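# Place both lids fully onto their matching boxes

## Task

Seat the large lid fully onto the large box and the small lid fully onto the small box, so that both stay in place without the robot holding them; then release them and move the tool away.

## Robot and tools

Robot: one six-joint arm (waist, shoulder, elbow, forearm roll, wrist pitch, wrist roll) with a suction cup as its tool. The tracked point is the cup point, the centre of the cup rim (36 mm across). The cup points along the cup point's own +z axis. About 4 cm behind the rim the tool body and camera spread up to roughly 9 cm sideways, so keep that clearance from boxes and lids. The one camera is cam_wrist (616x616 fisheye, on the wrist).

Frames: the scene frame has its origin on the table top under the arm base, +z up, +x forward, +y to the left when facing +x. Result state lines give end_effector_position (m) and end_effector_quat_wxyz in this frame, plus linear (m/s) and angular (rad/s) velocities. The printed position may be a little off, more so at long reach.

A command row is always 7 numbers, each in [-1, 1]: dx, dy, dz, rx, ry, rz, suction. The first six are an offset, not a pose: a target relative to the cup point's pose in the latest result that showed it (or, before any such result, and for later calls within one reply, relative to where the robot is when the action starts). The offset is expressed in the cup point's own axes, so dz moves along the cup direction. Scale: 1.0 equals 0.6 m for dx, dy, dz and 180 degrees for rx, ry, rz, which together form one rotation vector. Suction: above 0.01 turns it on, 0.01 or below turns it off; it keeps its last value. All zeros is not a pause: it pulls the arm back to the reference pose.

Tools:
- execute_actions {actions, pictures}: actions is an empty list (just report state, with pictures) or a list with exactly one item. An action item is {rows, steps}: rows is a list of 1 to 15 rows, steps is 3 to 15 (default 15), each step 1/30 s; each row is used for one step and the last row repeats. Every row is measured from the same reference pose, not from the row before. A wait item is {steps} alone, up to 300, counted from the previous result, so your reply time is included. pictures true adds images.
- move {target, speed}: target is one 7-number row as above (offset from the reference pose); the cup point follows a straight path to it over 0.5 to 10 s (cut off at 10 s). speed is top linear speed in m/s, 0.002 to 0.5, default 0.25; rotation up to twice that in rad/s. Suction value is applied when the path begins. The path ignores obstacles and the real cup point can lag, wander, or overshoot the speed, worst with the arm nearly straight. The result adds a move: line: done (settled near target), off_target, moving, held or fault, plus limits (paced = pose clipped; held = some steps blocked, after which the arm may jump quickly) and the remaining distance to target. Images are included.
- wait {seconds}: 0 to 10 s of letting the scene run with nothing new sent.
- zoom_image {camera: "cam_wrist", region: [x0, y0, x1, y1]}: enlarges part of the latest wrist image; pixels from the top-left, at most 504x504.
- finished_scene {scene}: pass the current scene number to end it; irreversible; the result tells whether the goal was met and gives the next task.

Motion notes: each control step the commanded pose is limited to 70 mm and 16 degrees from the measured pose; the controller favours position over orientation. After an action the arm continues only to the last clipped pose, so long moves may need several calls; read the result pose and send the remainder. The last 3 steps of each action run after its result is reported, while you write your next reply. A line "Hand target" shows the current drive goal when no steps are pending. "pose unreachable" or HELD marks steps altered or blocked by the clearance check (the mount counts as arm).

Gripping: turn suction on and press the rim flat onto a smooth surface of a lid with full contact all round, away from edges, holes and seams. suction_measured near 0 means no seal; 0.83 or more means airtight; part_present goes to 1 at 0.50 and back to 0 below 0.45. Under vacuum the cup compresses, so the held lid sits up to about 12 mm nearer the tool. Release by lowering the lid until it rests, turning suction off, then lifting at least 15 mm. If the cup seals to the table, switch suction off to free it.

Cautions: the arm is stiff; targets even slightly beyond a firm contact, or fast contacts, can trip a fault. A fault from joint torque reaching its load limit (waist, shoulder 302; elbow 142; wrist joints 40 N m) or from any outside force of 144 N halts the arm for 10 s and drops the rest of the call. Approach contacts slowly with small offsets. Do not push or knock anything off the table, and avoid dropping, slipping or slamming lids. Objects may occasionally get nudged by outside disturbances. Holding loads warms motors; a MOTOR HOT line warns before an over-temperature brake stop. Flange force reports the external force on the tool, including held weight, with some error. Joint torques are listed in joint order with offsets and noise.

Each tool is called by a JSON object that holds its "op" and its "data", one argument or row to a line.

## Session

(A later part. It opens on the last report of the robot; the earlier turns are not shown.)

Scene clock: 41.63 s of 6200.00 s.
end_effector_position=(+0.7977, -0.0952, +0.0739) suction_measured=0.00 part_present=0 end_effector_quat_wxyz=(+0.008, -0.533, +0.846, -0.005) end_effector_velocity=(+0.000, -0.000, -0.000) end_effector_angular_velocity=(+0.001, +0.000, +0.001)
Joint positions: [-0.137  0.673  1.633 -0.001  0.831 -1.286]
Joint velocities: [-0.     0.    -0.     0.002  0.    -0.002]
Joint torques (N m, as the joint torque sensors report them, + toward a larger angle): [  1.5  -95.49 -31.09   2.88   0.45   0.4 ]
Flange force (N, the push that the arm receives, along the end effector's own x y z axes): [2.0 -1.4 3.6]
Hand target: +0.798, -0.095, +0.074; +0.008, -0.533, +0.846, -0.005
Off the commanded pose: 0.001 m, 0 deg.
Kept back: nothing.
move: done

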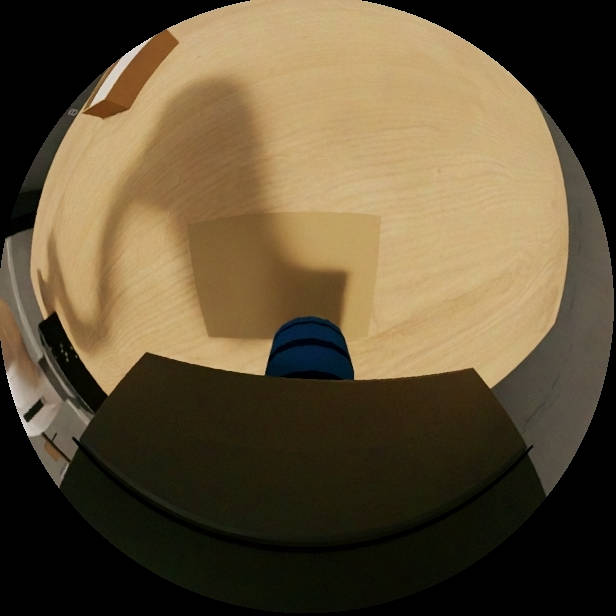

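{"op": "move", "data": {
  "target": [-0.022,0.028,0.06,0,0,0,1],
  "speed": 0.06
}}

{"op": "move", "data": {
  "target": [0,0,0.02,0,0,0,1],
  "speed": 0.015
}}

Scene clock: 42.90 s of 6200.00 s.
end_effector_position=(+0.7889, -0.0761, +0.0377) suction_measured=0.00 part_present=0 end_effector_quat_wxyz=(+0.008, -0.533, +0.846, -0.005) end_effector_velocity=(-0.001, +0.001, -0.001) end_effector_angular_velocity=(-0.001, +0.001, +0.001)
Joint positions: [-0.115  0.7    1.668 -0.002  0.768 -1.263]
Joint velocities: [ 0.001  0.     0.001 -0.001 -0.     0.001]
Joint torques (N m, as the joint torque sensors report them, + toward a larger angle): [  0.16 -94.8  -29.91   2.76   0.61   0.21]
Flange force (N, the push that the arm receives, along the end effector's own x y z axes): [0.9 2.2 2.3]
Hand target: +0.789, -0.076, +0.038; +0.008, -0.533, +0.846, -0.005
Off the commanded pose: 0.000 m, 0 deg.
Kept back: nothing.
move: done

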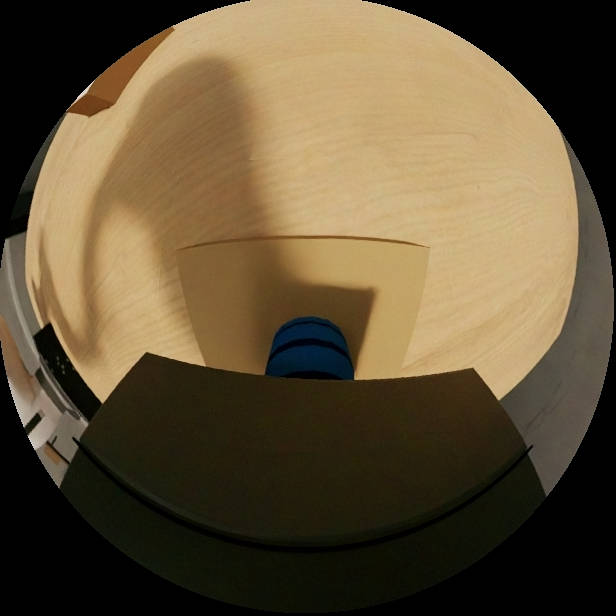

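Scene clock: 43.93 s of 6200.00 s.
end_effector_position=(+0.7892, -0.0761, +0.0257) suction_measured=0.79 part_present=1 end_effector_quat_wxyz=(+0.008, -0.533, +0.846, -0.005) end_effector_velocity=(+0.001, -0.000, +0.001) end_effector_angular_velocity=(+0.000, -0.002, -0.002)
Joint positions: [-0.115  0.715  1.671 -0.002  0.752 -1.263]
Joint velocities: [-0.001 -0.001 -0.     0.001 -0.001  0.001]
Joint torques (N m, as the joint torque sensors report them, + toward a larger angle): [  0.66 -95.73 -29.52   2.63   0.38   0.35]
Flange force (N, the push that the arm receives, along the end effector's own x y z axes): [1.4 1.3 2.8]
Hand target: +0.789, -0.076, +0.026; +0.008, -0.533, +0.846, -0.005
Off the commanded pose: 0.000 m, 0 deg.
Kept back: nothing.
move: done

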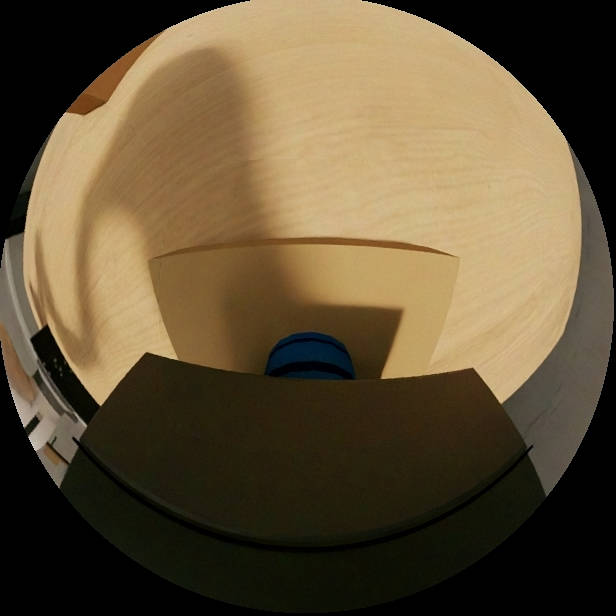

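{"op": "move", "data": {
  "target": [0,0,-0.26,0,0,0,1]
}}

{"op": "move", "data": {
  "target": [-0.502,0.488,0,0,0,0.617,1]
}}

Scene clock: 45.17 s of 6200.00 s.
end_effector_position=(+0.7862, -0.0759, +0.1817) suction_measured=0.85 part_present=1 end_effector_quat_wxyz=(+0.008, -0.533, +0.846, -0.005) end_effector_velocity=(+0.001, -0.000, +0.001) end_effector_angular_velocity=(-0.001, -0.003, -0.001)
Joint positions: [-0.115  0.551  1.609 -0.001  0.977 -1.264]
Joint velocities: [-0.    -0.001 -0.001 -0.    -0.001  0.001]
Joint torques (N m, as the joint torque sensors report them, + toward a larger angle): [  0.79 -87.09 -35.09   3.23   0.48   0.39]
Flange force (N, the push that the arm receives, along the end effector's own x y z axes): [2.1 1.0 2.8]
Hand target: +0.786, -0.076, +0.182; +0.008, -0.533, +0.846, -0.005
Off the commanded pose: 0.000 m, 0 deg.
Kept back: nothing.
move: done

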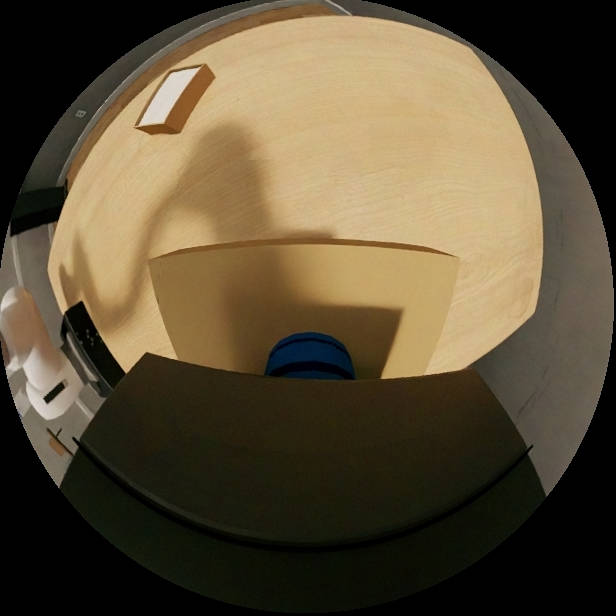

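Scene clock: 49.43 s of 6200.00 s.
end_effector_position=(+0.6508, +0.3219, +0.1788) suction_measured=0.85 part_present=1 end_effector_quat_wxyz=(+0.008, +0.395, +0.918, +0.004) end_effector_velocity=(+0.000, -0.000, -0.001) end_effector_angular_velocity=(-0.001, +0.000, -0.000)
Joint positions: [ 0.437  0.469  1.75  -0.004  0.921  1.228]
Joint velocities: [ 0.     0.001 -0.    -0.001  0.     0.001]
Joint torques (N m, as the joint torque sensors report them, + toward a larger angle): [ -0.15 -77.59 -33.67   3.13   0.47  -0.1 ]
Flange force (N, the push that the arm receives, along the end effector's own x y z axes): [-0.2 -2.4 2.1]
Hand target: +0.651, +0.322, +0.179; +0.008, +0.395, +0.918, +0.004
Off the commanded pose: 0.001 m, 0 deg.
Kept back: nothing.
move: done

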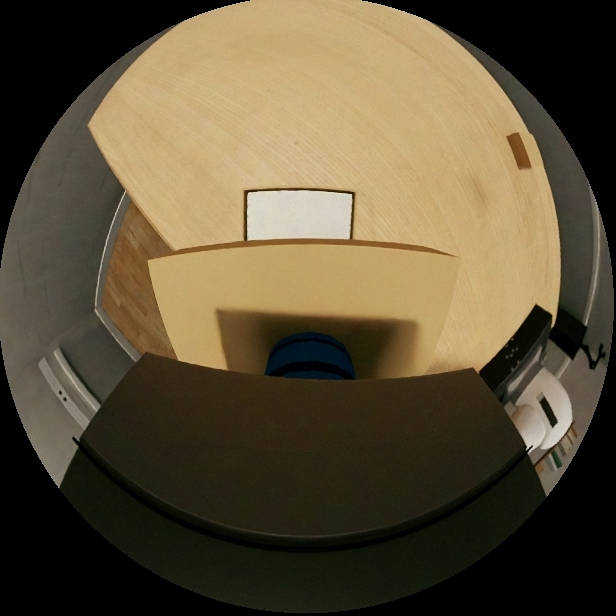

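{"op": "move", "data": {
  "target": [-0.087,0.007,0.11,0,0,0.008,1],
  "speed": 0.1
}}

{"op": "zoom_image", "data": {
  "camera": "cam_wrist",
  "region": [130, 180, 480, 300]
}}

Scene clock: 50.83 s of 6200.00 s.
end_effector_position=(+0.6911, +0.2869, +0.1136) suction_measured=0.85 part_present=1 end_effector_quat_wxyz=(+0.008, +0.407, +0.913, +0.004) end_effector_velocity=(-0.000, -0.000, -0.000) end_effector_angular_velocity=(-0.000, +0.001, -0.002)
Joint positions: [ 0.373  0.564  1.739 -0.004  0.836  1.189]
Joint velocities: [-0.     0.     0.     0.     0.001  0.002]
Joint torques (N m, as the joint torque sensors report them, + toward a larger angle): [ -0.08 -83.24 -31.42   2.98   0.55   0.13]
Flange force (N, the push that the arm receives, along the end effector's own x y z axes): [0.0 -3.5 0.8]
Hand target: +0.691, +0.287, +0.114; +0.008, +0.407, +0.913, +0.004
Off the commanded pose: 0.000 m, 0 deg.
Kept back: nothing.
move: done

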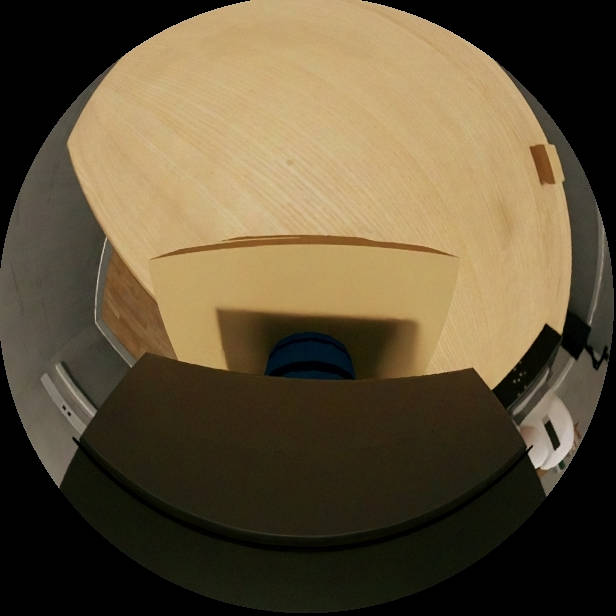

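Region (130, 180, 480, 300) of cam_wrist's 616x616 image, scaled by 1.440, with more detail than that image has; it fills the top 173 rows of this view, and the rest is white.

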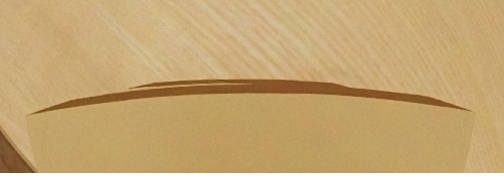

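{"op": "move", "data": {
  "target": [-0.007,0.005,0.07,0,0,-0.004,1],
  "speed": 0.05
}}

{"op": "move", "data": {
  "target": [0,0,0.012,0,0,0,1],
  "speed": 0.01
}}

Scene clock: 52.17 s of 6200.00 s.
end_effector_position=(+0.6969, +0.2857, +0.0717) suction_measured=0.85 part_present=1 end_effector_quat_wxyz=(+0.008, +0.401, +0.916, +0.004) end_effector_velocity=(-0.000, +0.000, -0.001) end_effector_angular_velocity=(-0.000, +0.001, +0.001)
Joint positions: [ 0.369  0.617  1.746 -0.005  0.777  1.173]
Joint velocities: [ 0.001  0.001  0.     0.    -0.    -0.001]
Joint torques (N m, as the joint torque sensors report them, + toward a larger angle): [ -0.53 -87.95 -30.13   2.81   0.44   0.3 ]
Flange force (N, the push that the arm receives, along the end effector's own x y z axes): [0.1 -1.9 2.7]
Hand target: +0.697, +0.286, +0.072; +0.008, +0.401, +0.916, +0.004
Off the commanded pose: 0.000 m, 0 deg.
Kept back: nothing.
move: done

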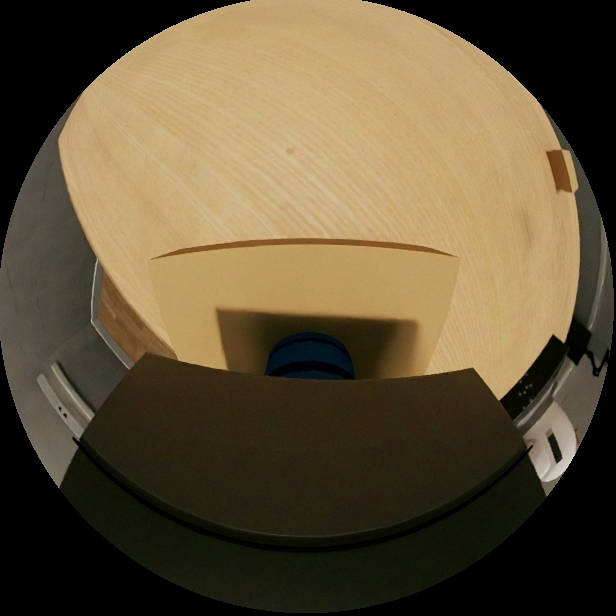

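Scene clock: 53.10 s of 6200.00 s.
end_effector_position=(+0.6970, +0.2857, +0.0646) suction_measured=0.85 part_present=1 end_effector_quat_wxyz=(+0.008, +0.401, +0.916, +0.004) end_effector_velocity=(+0.000, -0.001, +0.001) end_effector_angular_velocity=(-0.000, -0.000, -0.000)
Joint positions: [ 0.369  0.625  1.748 -0.005  0.766  1.173]
Joint velocities: [-0.001 -0.001 -0.    -0.001  0.001 -0.   ]
Joint torques (N m, as the joint torque sensors report them, + toward a larger angle): [ -0.02 -87.17 -29.74   2.74   0.49   0.34]
Flange force (N, the push that the arm receives, along the end effector's own x y z axes): [-0.3 -3.6 1.0]
Hand target: +0.697, +0.286, +0.065; +0.008, +0.401, +0.916, +0.004
Off the commanded pose: 0.000 m, 0 deg.
Kept back: nothing.
move: done

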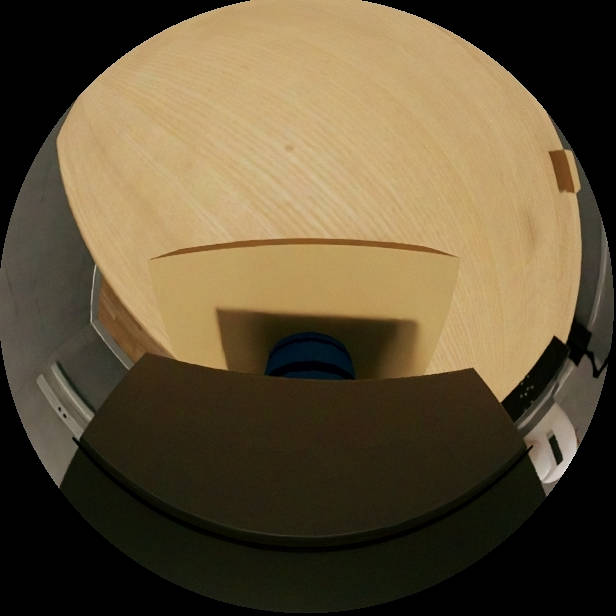

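{"op": "move", "data": {
  "target": [0,0,0.005,0,0,0,1],
  "speed": 0.01
}}

Scene clock: 54.83 s of 6200.00 s.
end_effector_position=(+0.6972, +0.2857, +0.0617) suction_measured=0.85 part_present=1 end_effector_quat_wxyz=(+0.008, +0.401, +0.916, +0.004) end_effector_velocity=(-0.000, -0.000, -0.001) end_effector_angular_velocity=(-0.000, -0.000, -0.000)
Joint positions: [ 0.369  0.628  1.749 -0.005  0.762  1.174]
Joint velocities: [ 0.     0.     0.001 -0.001 -0.001  0.001]
Joint torques (N m, as the joint torque sensors report them, + toward a larger angle): [  8.05 -58.86 -18.18   4.55  -1.05   0.16]
Flange force (N, the push that the arm receives, along the end effector's own x y z axes): [-8.0 -12.6 -37.7]
Hand target: +0.697, +0.286, +0.062; +0.008, +0.401, +0.916, +0.004
Off the commanded pose: 0.000 m, 0 deg.
Kept back: nothing.
move: done

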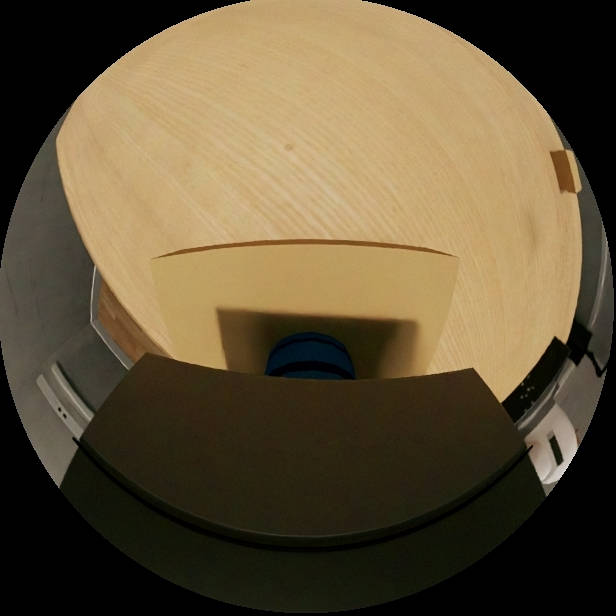

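{"op": "move", "data": {
  "target": [0.005,-0.005,-0.008,0,0,0,1],
  "speed": 0.01
}}

{"op": "move", "data": {
  "target": [0,0,0.008,0,0,0,1],
  "speed": 0.01
}}

Scene clock: 55.93 s of 6200.00 s.
end_effector_position=(+0.6928, +0.2858, +0.0664) suction_measured=0.85 part_present=1 end_effector_quat_wxyz=(+0.008, +0.401, +0.916, +0.004) end_effector_velocity=(+0.000, -0.000, -0.001) end_effector_angular_velocity=(-0.000, -0.000, -0.001)
Joint positions: [ 0.371  0.618  1.756 -0.005  0.765  1.176]
Joint velocities: [-0.     0.001 -0.    -0.    -0.001  0.001]
Joint torques (N m, as the joint torque sensors report them, + toward a larger angle): [ -0.58 -86.39 -29.97   2.6    0.45   0.13]
Flange force (N, the push that the arm receives, along the end effector's own x y z axes): [0.9 -3.7 1.1]
Hand target: +0.693, +0.286, +0.066; +0.008, +0.401, +0.916, +0.004
Off the commanded pose: 0.000 m, 0 deg.
Kept back: nothing.
move: done

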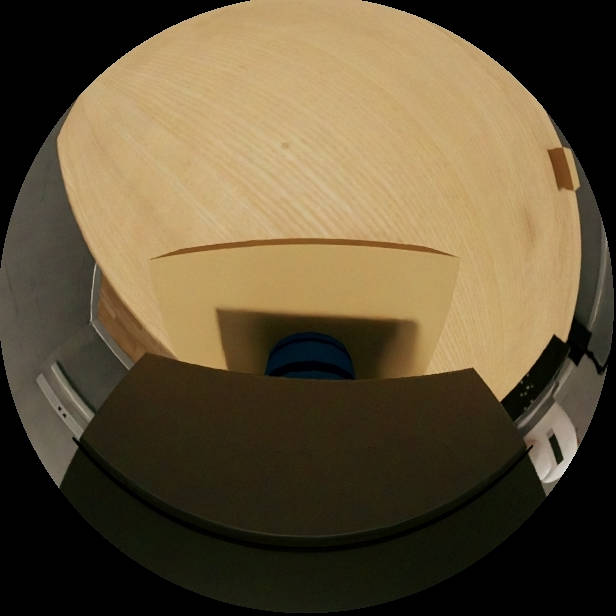

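Scene clock: 56.63 s of 6200.00 s.
end_effector_position=(+0.6930, +0.2859, +0.0618) suction_measured=0.85 part_present=1 end_effector_quat_wxyz=(+0.009, +0.401, +0.916, +0.004) end_effector_velocity=(-0.000, -0.000, -0.002) end_effector_angular_velocity=(-0.001, +0.001, +0.000)
Joint positions: [ 0.371  0.624  1.757 -0.005  0.757  1.176]
Joint velocities: [-0.     0.003  0.    -0.001 -0.002  0.   ]
Joint torques (N m, as the joint torque sensors report them, + toward a larger angle): [  6.82 -59.43 -17.17   4.33  -0.48   0.28]
Flange force (N, the push that the arm receives, along the end effector's own x y z axes): [-8.0 -9.3 -35.5]
Hand target: +0.693, +0.286, +0.062; +0.008, +0.401, +0.916, +0.004
Off the commanded pose: 0.000 m, 0 deg.
Kept back: nothing.
move: done

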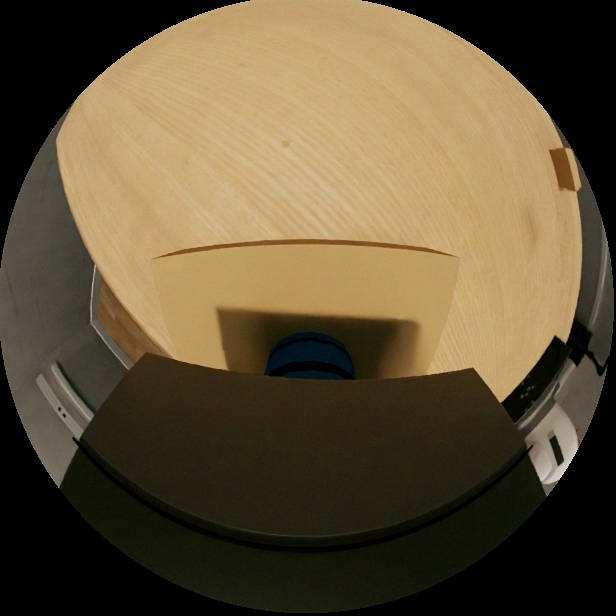

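{"op": "move", "data": {
  "target": [0.007,0,-0.008,0,0,0,1],
  "speed": 0.01
}}

{"op": "move", "data": {
  "target": [0,0,0.008,0,0,0,1],
  "speed": 0.01
}}

Scene clock: 57.73 s of 6200.00 s.
end_effector_position=(+0.6901, +0.2889, +0.0665) suction_measured=0.85 part_present=1 end_effector_quat_wxyz=(+0.009, +0.401, +0.916, +0.004) end_effector_velocity=(+0.000, -0.000, +0.000) end_effector_angular_velocity=(+0.000, +0.000, -0.002)
Joint positions: [ 0.376  0.617  1.759 -0.005  0.763  1.181]
Joint velocities: [-0.001 -0.    -0.001  0.001  0.001  0.001]
Joint torques (N m, as the joint torque sensors report them, + toward a larger angle): [ -0.47 -87.05 -29.35   2.79   0.45   0.14]
Flange force (N, the push that the arm receives, along the end effector's own x y z axes): [-0.3 -1.5 2.4]
Hand target: +0.690, +0.289, +0.067; +0.009, +0.401, +0.916, +0.004
Off the commanded pose: 0.000 m, 0 deg.
Kept back: nothing.
move: done

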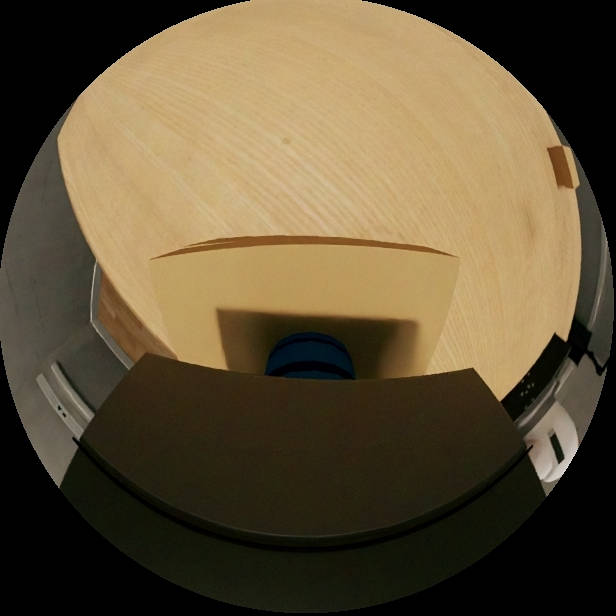

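Scene clock: 58.43 s of 6200.00 s.
end_effector_position=(+0.6902, +0.2890, +0.0617) suction_measured=0.85 part_present=1 end_effector_quat_wxyz=(+0.009, +0.401, +0.916, +0.004) end_effector_velocity=(+0.000, -0.001, -0.001) end_effector_angular_velocity=(+0.001, +0.000, -0.003)
Joint positions: [ 0.376  0.622  1.76  -0.005  0.756  1.181]
Joint velocities: [-0.001  0.001  0.     0.002 -0.002  0.001]
Joint torques (N m, as the joint torque sensors report them, + toward a larger angle): [  0.61 -83.06 -27.69   2.93   0.1    0.14]
Flange force (N, the push that the arm receives, along the end effector's own x y z axes): [-1.0 -3.1 -3.5]
Hand target: +0.690, +0.289, +0.062; +0.009, +0.401, +0.916, +0.004
Off the commanded pose: 0.000 m, 0 deg.
Kept back: nothing.
move: done

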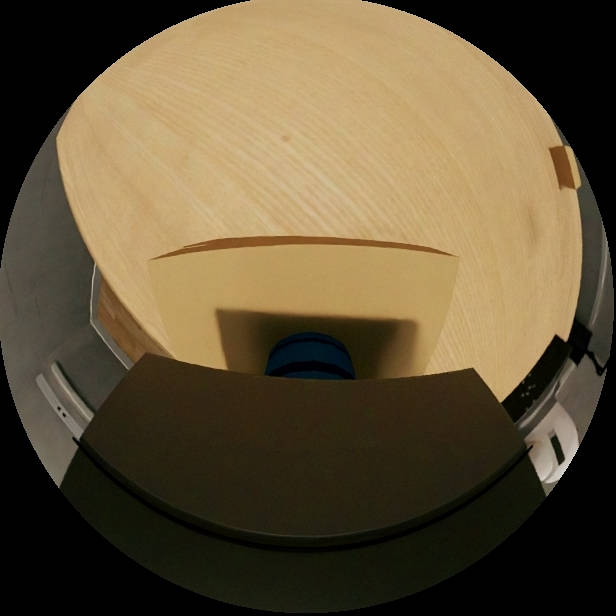

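{"op": "move", "data": {
  "target": [-0.003,0,-0.008,0,0,0.009,1],
  "speed": 0.01
}}

{"op": "move", "data": {
  "target": [0,0,0.009,0,0,0,1],
  "speed": 0.01
}}

Scene clock: 60.30 s of 6200.00 s.
end_effector_position=(+0.6913, +0.2877, +0.0666) suction_measured=0.85 part_present=1 end_effector_quat_wxyz=(+0.009, +0.414, +0.910, +0.004) end_effector_velocity=(+0.000, +0.000, +0.000) end_effector_angular_velocity=(+0.000, -0.001, -0.001)
Joint positions: [ 0.374  0.617  1.757 -0.005  0.764  1.207]
Joint velocities: [ 0.    -0.    -0.    -0.    -0.001  0.002]
Joint torques (N m, as the joint torque sensors report them, + toward a larger angle): [ -0.47 -86.45 -29.27   2.63   0.65   0.22]
Flange force (N, the push that the arm receives, along the end effector's own x y z axes): [0.3 -2.3 1.4]
Hand target: +0.691, +0.288, +0.067; +0.009, +0.414, +0.910, +0.004
Off the commanded pose: 0.000 m, 0 deg.
Kept back: nothing.
move: done

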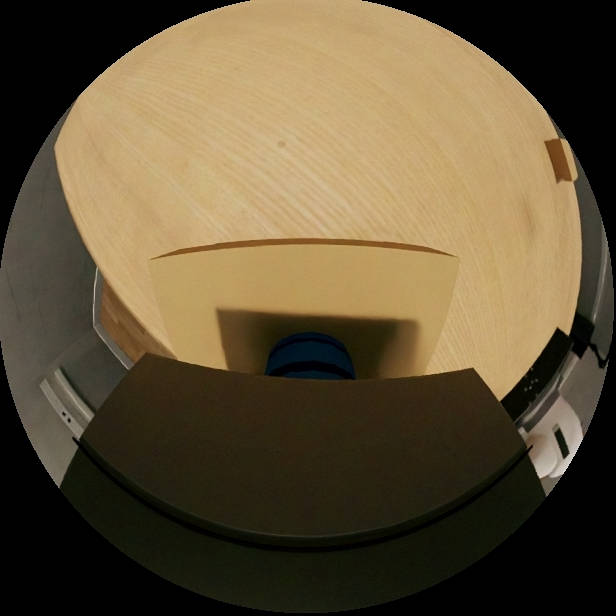

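Scene clock: 61.07 s of 6200.00 s.
end_effector_position=(+0.6914, +0.2877, +0.0612) suction_measured=0.85 part_present=1 end_effector_quat_wxyz=(+0.009, +0.414, +0.910, +0.004) end_effector_velocity=(-0.001, +0.001, +0.001) end_effector_angular_velocity=(+0.000, -0.001, +0.001)
Joint positions: [ 0.374  0.624  1.759 -0.005  0.756  1.207]
Joint velocities: [ 0.001 -0.002  0.001 -0.     0.     0.   ]
Joint torques (N m, as the joint torque sensors report them, + toward a larger angle): [  0.18 -85.26 -28.53   2.78   0.43   0.22]
Flange force (N, the push that the arm receives, along the end effector's own x y z axes): [-0.2 -3.2 -1.0]
Hand target: +0.691, +0.288, +0.061; +0.009, +0.414, +0.910, +0.004
Off the commanded pose: 0.000 m, 0 deg.
Kept back: nothing.
move: done

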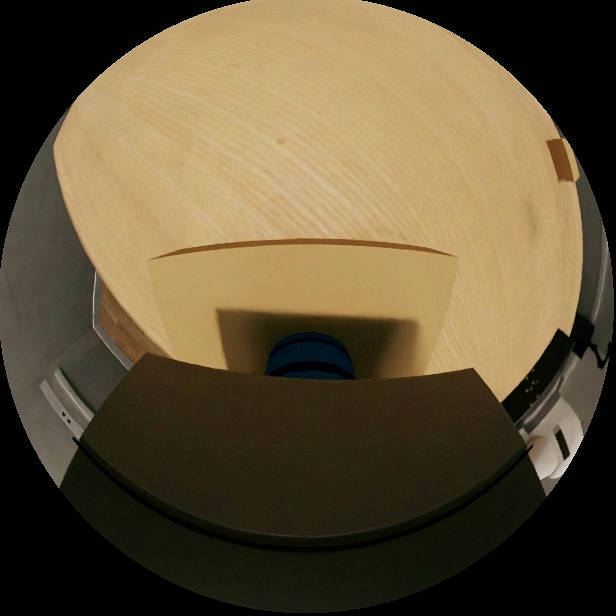

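{"op": "move", "data": {
  "target": [0,0,0.005,0,0,0,1],
  "speed": 0.01
}}

Scene clock: 62.00 s of 6200.00 s.
end_effector_position=(+0.6915, +0.2877, +0.0582) suction_measured=0.85 part_present=1 end_effector_quat_wxyz=(+0.009, +0.414, +0.910, +0.004) end_effector_velocity=(+0.000, -0.000, -0.001) end_effector_angular_velocity=(-0.001, +0.000, +0.002)
Joint positions: [ 0.374  0.627  1.76  -0.005  0.751  1.207]
Joint velocities: [ 0.     0.001 -0.    -0.001 -0.001 -0.001]
Joint torques (N m, as the joint torque sensors report them, + toward a larger angle): [  0.19 -84.1  -28.12   2.53   0.32   0.16]
Flange force (N, the push that the arm receives, along the end effector's own x y z axes): [-0.5 -3.5 -2.1]
Hand target: +0.691, +0.288, +0.058; +0.009, +0.414, +0.910, +0.004
Off the commanded pose: 0.000 m, 0 deg.
Kept back: nothing.
move: done

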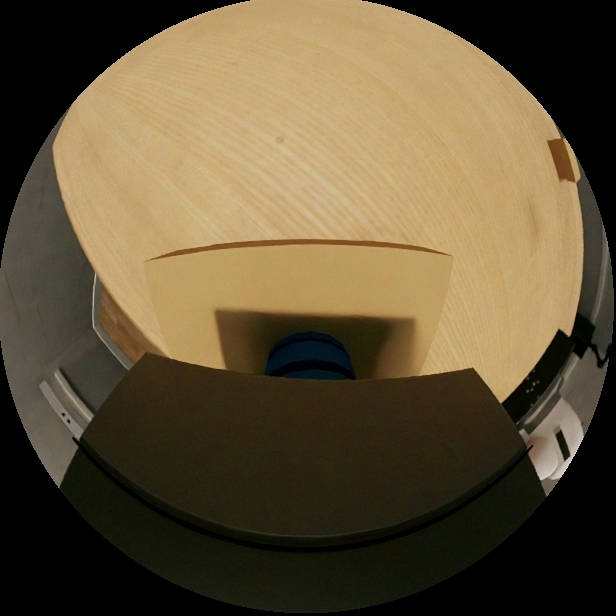

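Left side is now catching; lift and shift left 4 mm.

{"op": "move", "data": {
  "target": [0,0.007,-0.014,0,0,0,1],
  "speed": 0.01
}}

{"op": "move", "data": {
  "target": [0,0,0.014,0,0,0,1],
  "speed": 0.01
}}

Scene clock: 63.40 s of 6200.00 s.
end_effector_position=(+0.6945, +0.2904, +0.0666) suction_measured=0.85 part_present=1 end_effector_quat_wxyz=(+0.008, +0.414, +0.910, +0.004) end_effector_velocity=(+0.000, -0.001, -0.000) end_effector_angular_velocity=(-0.001, +0.000, +0.000)
Joint positions: [ 0.376  0.622  1.749 -0.005  0.768  1.209]
Joint velocities: [-0.001  0.    -0.001 -0.001  0.001  0.   ]
Joint torques (N m, as the joint torque sensors report them, + toward a larger angle): [ -0.61 -88.27 -29.52   2.76   0.4    0.19]
Flange force (N, the push that the arm receives, along the end effector's own x y z axes): [-0.3 -1.0 2.6]
Hand target: +0.694, +0.290, +0.067; +0.009, +0.414, +0.910, +0.004
Off the commanded pose: 0.000 m, 0 deg.
Kept back: nothing.
move: done

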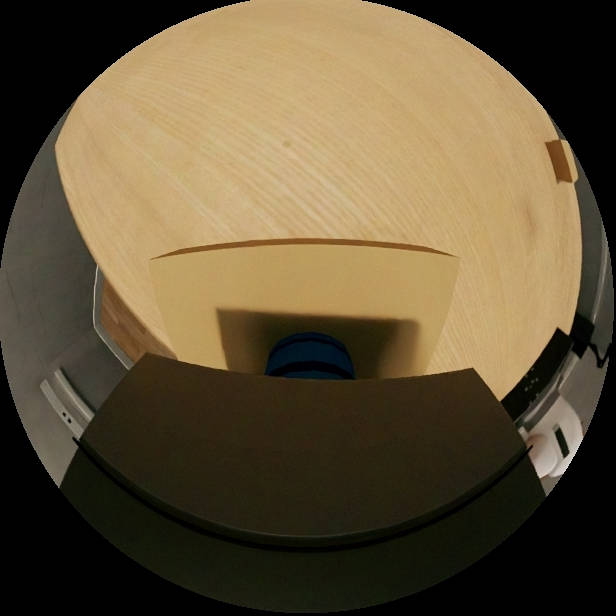

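Scene clock: 64.47 s of 6200.00 s.
end_effector_position=(+0.6946, +0.2904, +0.0582) suction_measured=0.85 part_present=1 end_effector_quat_wxyz=(+0.009, +0.414, +0.910, +0.004) end_effector_velocity=(-0.000, +0.000, +0.000) end_effector_angular_velocity=(-0.000, +0.000, +0.000)
Joint positions: [ 0.376  0.632  1.751 -0.005  0.756  1.209]
Joint velocities: [ 0.001  0.    -0.    -0.     0.001  0.   ]
Joint torques (N m, as the joint torque sensors report them, + toward a larger angle): [ -0.01 -83.59 -28.07   2.54   0.37   0.26]
Flange force (N, the push that the arm receives, along the end effector's own x y z axes): [0.4 -4.5 -4.1]
Hand target: +0.695, +0.290, +0.058; +0.009, +0.414, +0.910, +0.004
Off the commanded pose: 0.000 m, 0 deg.
Kept back: nothing.
move: done

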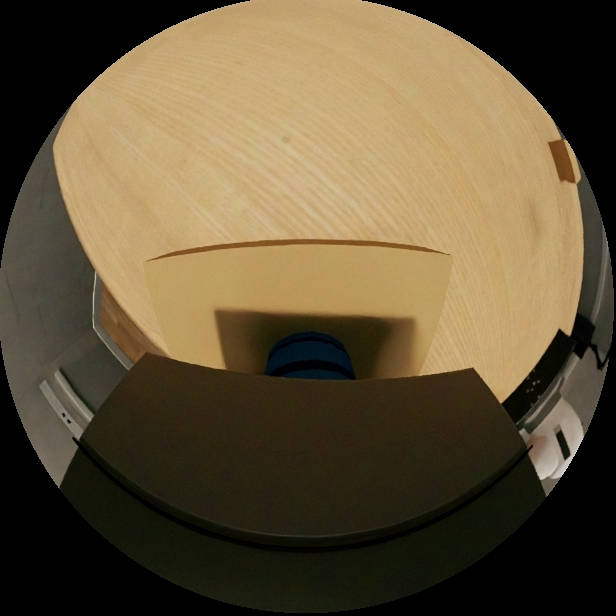

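{"op": "move", "data": {
  "target": [0,0,-0.014,0,0,0,1],
  "speed": 0.015
}}

{"op": "move", "data": {
  "target": [0,0.007,0,0,0,0,1],
  "speed": 0.01
}}

{"op": "move", "data": {
  "target": [0,0,0.014,0,0,0,1],
  "speed": 0.01
}}

Scene clock: 65.50 s of 6200.00 s.
end_effector_position=(+0.6945, +0.2904, +0.0666) suction_measured=0.85 part_present=1 end_effector_quat_wxyz=(+0.009, +0.414, +0.910, +0.004) end_effector_velocity=(-0.000, +0.000, +0.001) end_effector_angular_velocity=(+0.000, +0.000, +0.002)
Joint positions: [ 0.376  0.622  1.749 -0.005  0.768  1.209]
Joint velocities: [ 0.    -0.001  0.     0.     0.001 -0.002]
Joint torques (N m, as the joint torque sensors report them, + toward a larger angle): [  0.35 -86.87 -30.01   2.78   0.48   0.18]
Flange force (N, the push that the arm receives, along the end effector's own x y z axes): [-0.5 -4.1 1.2]
Hand target: +0.694, +0.290, +0.067; +0.009, +0.414, +0.910, +0.004
Off the commanded pose: 0.000 m, 0 deg.
Kept back: nothing.
move: done

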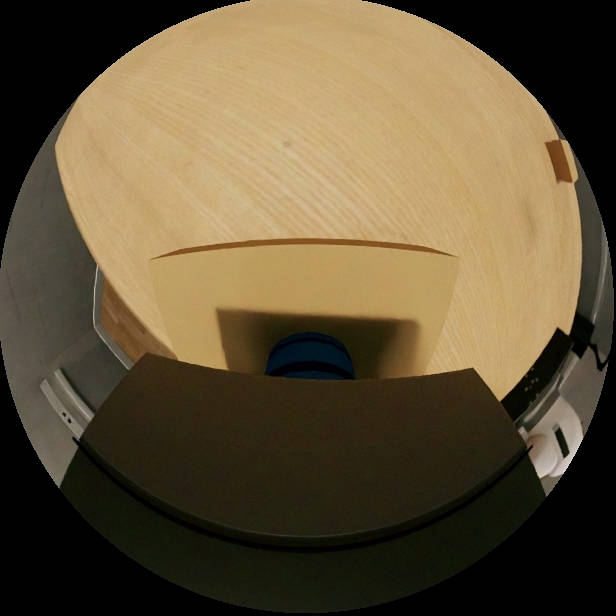

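Scene clock: 66.20 s of 6200.00 s.
end_effector_position=(+0.6976, +0.2932, +0.0667) suction_measured=0.85 part_present=1 end_effector_quat_wxyz=(+0.009, +0.414, +0.910, +0.004) end_effector_velocity=(+0.001, -0.000, -0.000) end_effector_angular_velocity=(-0.000, -0.000, +0.000)
Joint positions: [ 0.378  0.626  1.74  -0.005  0.772  1.211]
Joint velocities: [-0.     0.001 -0.001 -0.     0.    -0.   ]
Joint torques (N m, as the joint torque sensors report them, + toward a larger angle): [ -0.21 -87.36 -29.85   2.81   0.49   0.25]
Flange force (N, the push that the arm receives, along the end effector's own x y z axes): [0.0 -3.2 1.2]
Hand target: +0.698, +0.293, +0.067; +0.009, +0.414, +0.910, +0.004
Off the commanded pose: 0.000 m, 0 deg.
Kept back: nothing.
move: done

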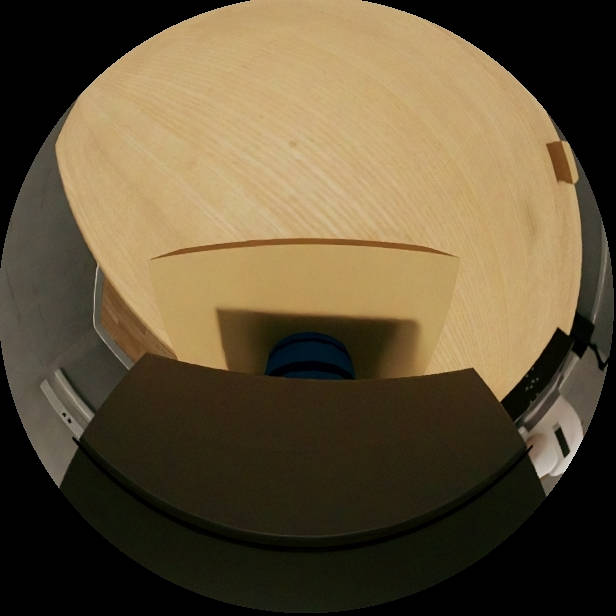

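Scene clock: 67.27 s of 6200.00 s.
end_effector_position=(+0.6978, +0.2932, +0.0583) suction_measured=0.85 part_present=1 end_effector_quat_wxyz=(+0.009, +0.414, +0.910, +0.004) end_effector_velocity=(-0.000, +0.001, +0.001) end_effector_angular_velocity=(+0.002, -0.001, -0.001)
Joint positions: [ 0.378  0.636  1.742 -0.005  0.76   1.211]
Joint velocities: [ 0.001 -0.001 -0.     0.002 -0.     0.001]
Joint torques (N m, as the joint torque sensors report them, + toward a larger angle): [ -0.84 -88.06 -29.63   2.57   0.19   0.24]
Flange force (N, the push that the arm receives, along the end effector's own x y z axes): [0.9 -2.8 0.4]
Hand target: +0.698, +0.293, +0.058; +0.009, +0.414, +0.910, +0.004
Off the commanded pose: 0.000 m, 0 deg.
Kept back: nothing.
move: done

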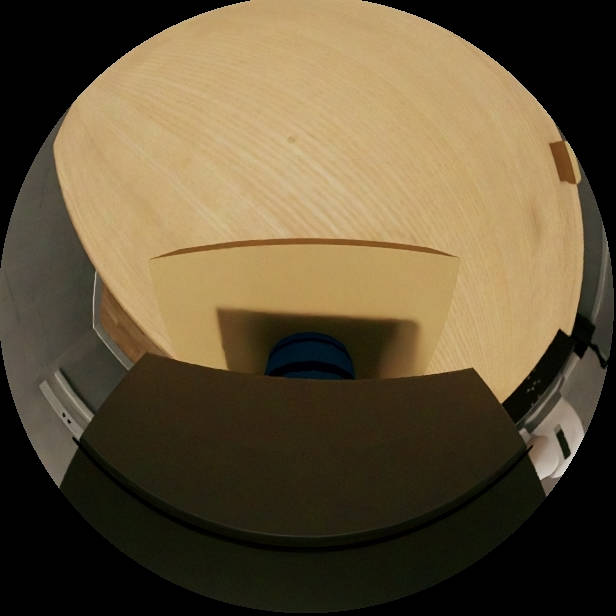

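{"op": "move", "data": {
  "target": [0,0,0.018,0,0,0,1],
  "speed": 0.015
}}

{"op": "move", "data": {
  "target": [0,0,-0.001,0,0,0,0],
  "speed": 0.01
}}

{"op": "move", "data": {
  "target": [0,0,-0.25,0,0,0,0],
  "speed": 0.15
}}

{"op": "finished_scene", "data": {
  "scene": 1
}}

Scene clock: 68.43 s of 6200.00 s.
end_effector_position=(+0.6980, +0.2932, +0.0475) suction_measured=0.85 part_present=1 end_effector_quat_wxyz=(+0.009, +0.414, +0.910, +0.004) end_effector_velocity=(-0.000, -0.000, -0.000) end_effector_angular_velocity=(-0.000, +0.000, +0.001)
Joint positions: [ 0.378  0.649  1.745 -0.005  0.744  1.211]
Joint velocities: [ 0.    -0.     0.    -0.    -0.    -0.001]
Joint torques (N m, as the joint torque sensors report them, + toward a larger angle): [  0.16 -89.57 -29.69   2.63   0.22   0.25]
Flange force (N, the push that the arm receives, along the end effector's own x y z axes): [-0.3 -3.3 2.2]
Hand target: +0.698, +0.293, +0.047; +0.009, +0.414, +0.910, +0.004
Off the commanded pose: 0.000 m, 0 deg.
Kept back: nothing.
move: done

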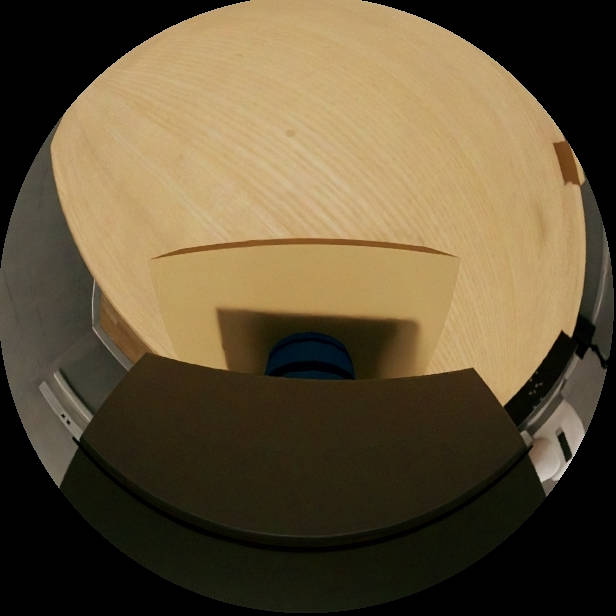

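Scene clock: 69.13 s of 6200.00 s.
end_effector_position=(+0.6979, +0.2931, +0.0481) suction_measured=0.00 part_present=0 end_effector_quat_wxyz=(+0.008, +0.414, +0.910, +0.004) end_effector_velocity=(+0.000, +0.000, +0.000) end_effector_angular_velocity=(+0.001, -0.001, -0.002)
Joint positions: [ 0.378  0.648  1.745 -0.005  0.745  1.211]
Joint velocities: [ 0.    -0.    -0.     0.001 -0.     0.001]
Joint torques (N m, as the joint torque sensors report them, + toward a larger angle): [  0.11 -87.04 -27.35   2.6    0.37   0.18]
Flange force (N, the push that the arm receives, along the end effector's own x y z axes): [-0.8 -1.0 -1.3]
Hand target: +0.698, +0.293, +0.048; +0.009, +0.414, +0.910, +0.004
Off the commanded pose: 0.000 m, 0 deg.
Kept back: nothing.
move: done

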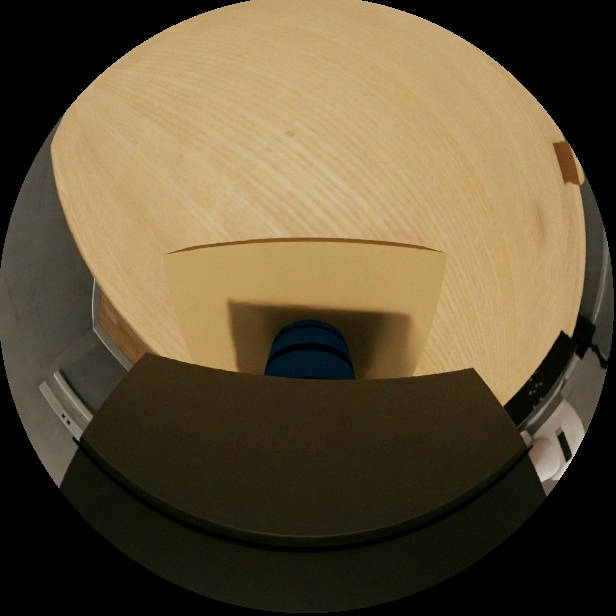

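Scene clock: 70.47 s of 6200.00 s.
end_effector_position=(+0.6949, +0.2933, +0.1980) suction_measured=0.00 part_present=0 end_effector_quat_wxyz=(+0.008, +0.414, +0.910, +0.004) end_effector_velocity=(+0.001, -0.001, +0.002) end_effector_angular_velocity=(+0.000, -0.003, -0.000)
Joint positions: [ 0.379  0.489  1.676 -0.004  0.974  1.21 ]
Joint velocities: [-0.001 -0.002 -0.    -0.001 -0.     0.   ]
Joint torques (N m, as the joint torque sensors report them, + toward a larger angle): [  0.48 -80.93 -34.56   3.27   0.47   0.23]
Flange force (N, the push that the arm receives, along the end effector's own x y z axes): [-1.3 -2.2 1.6]
Hand target: +0.695, +0.293, +0.198; +0.008, +0.414, +0.910, +0.004
Off the commanded pose: 0.000 m, 0 deg.
Kept back: nothing.
move: done

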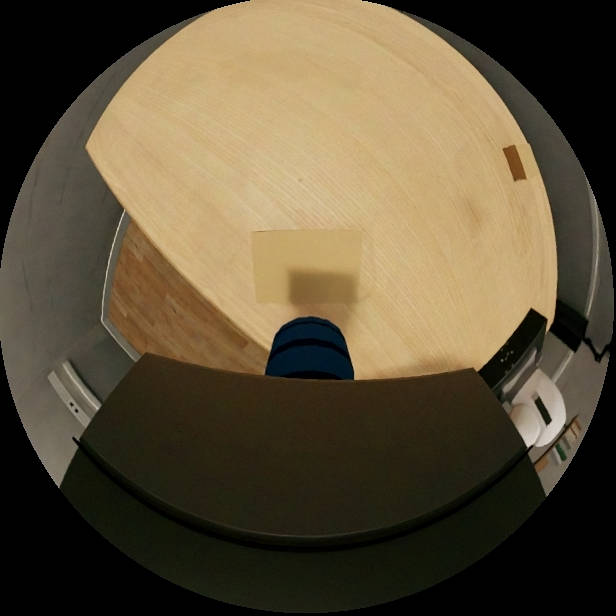

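The scene is finished: the task was done.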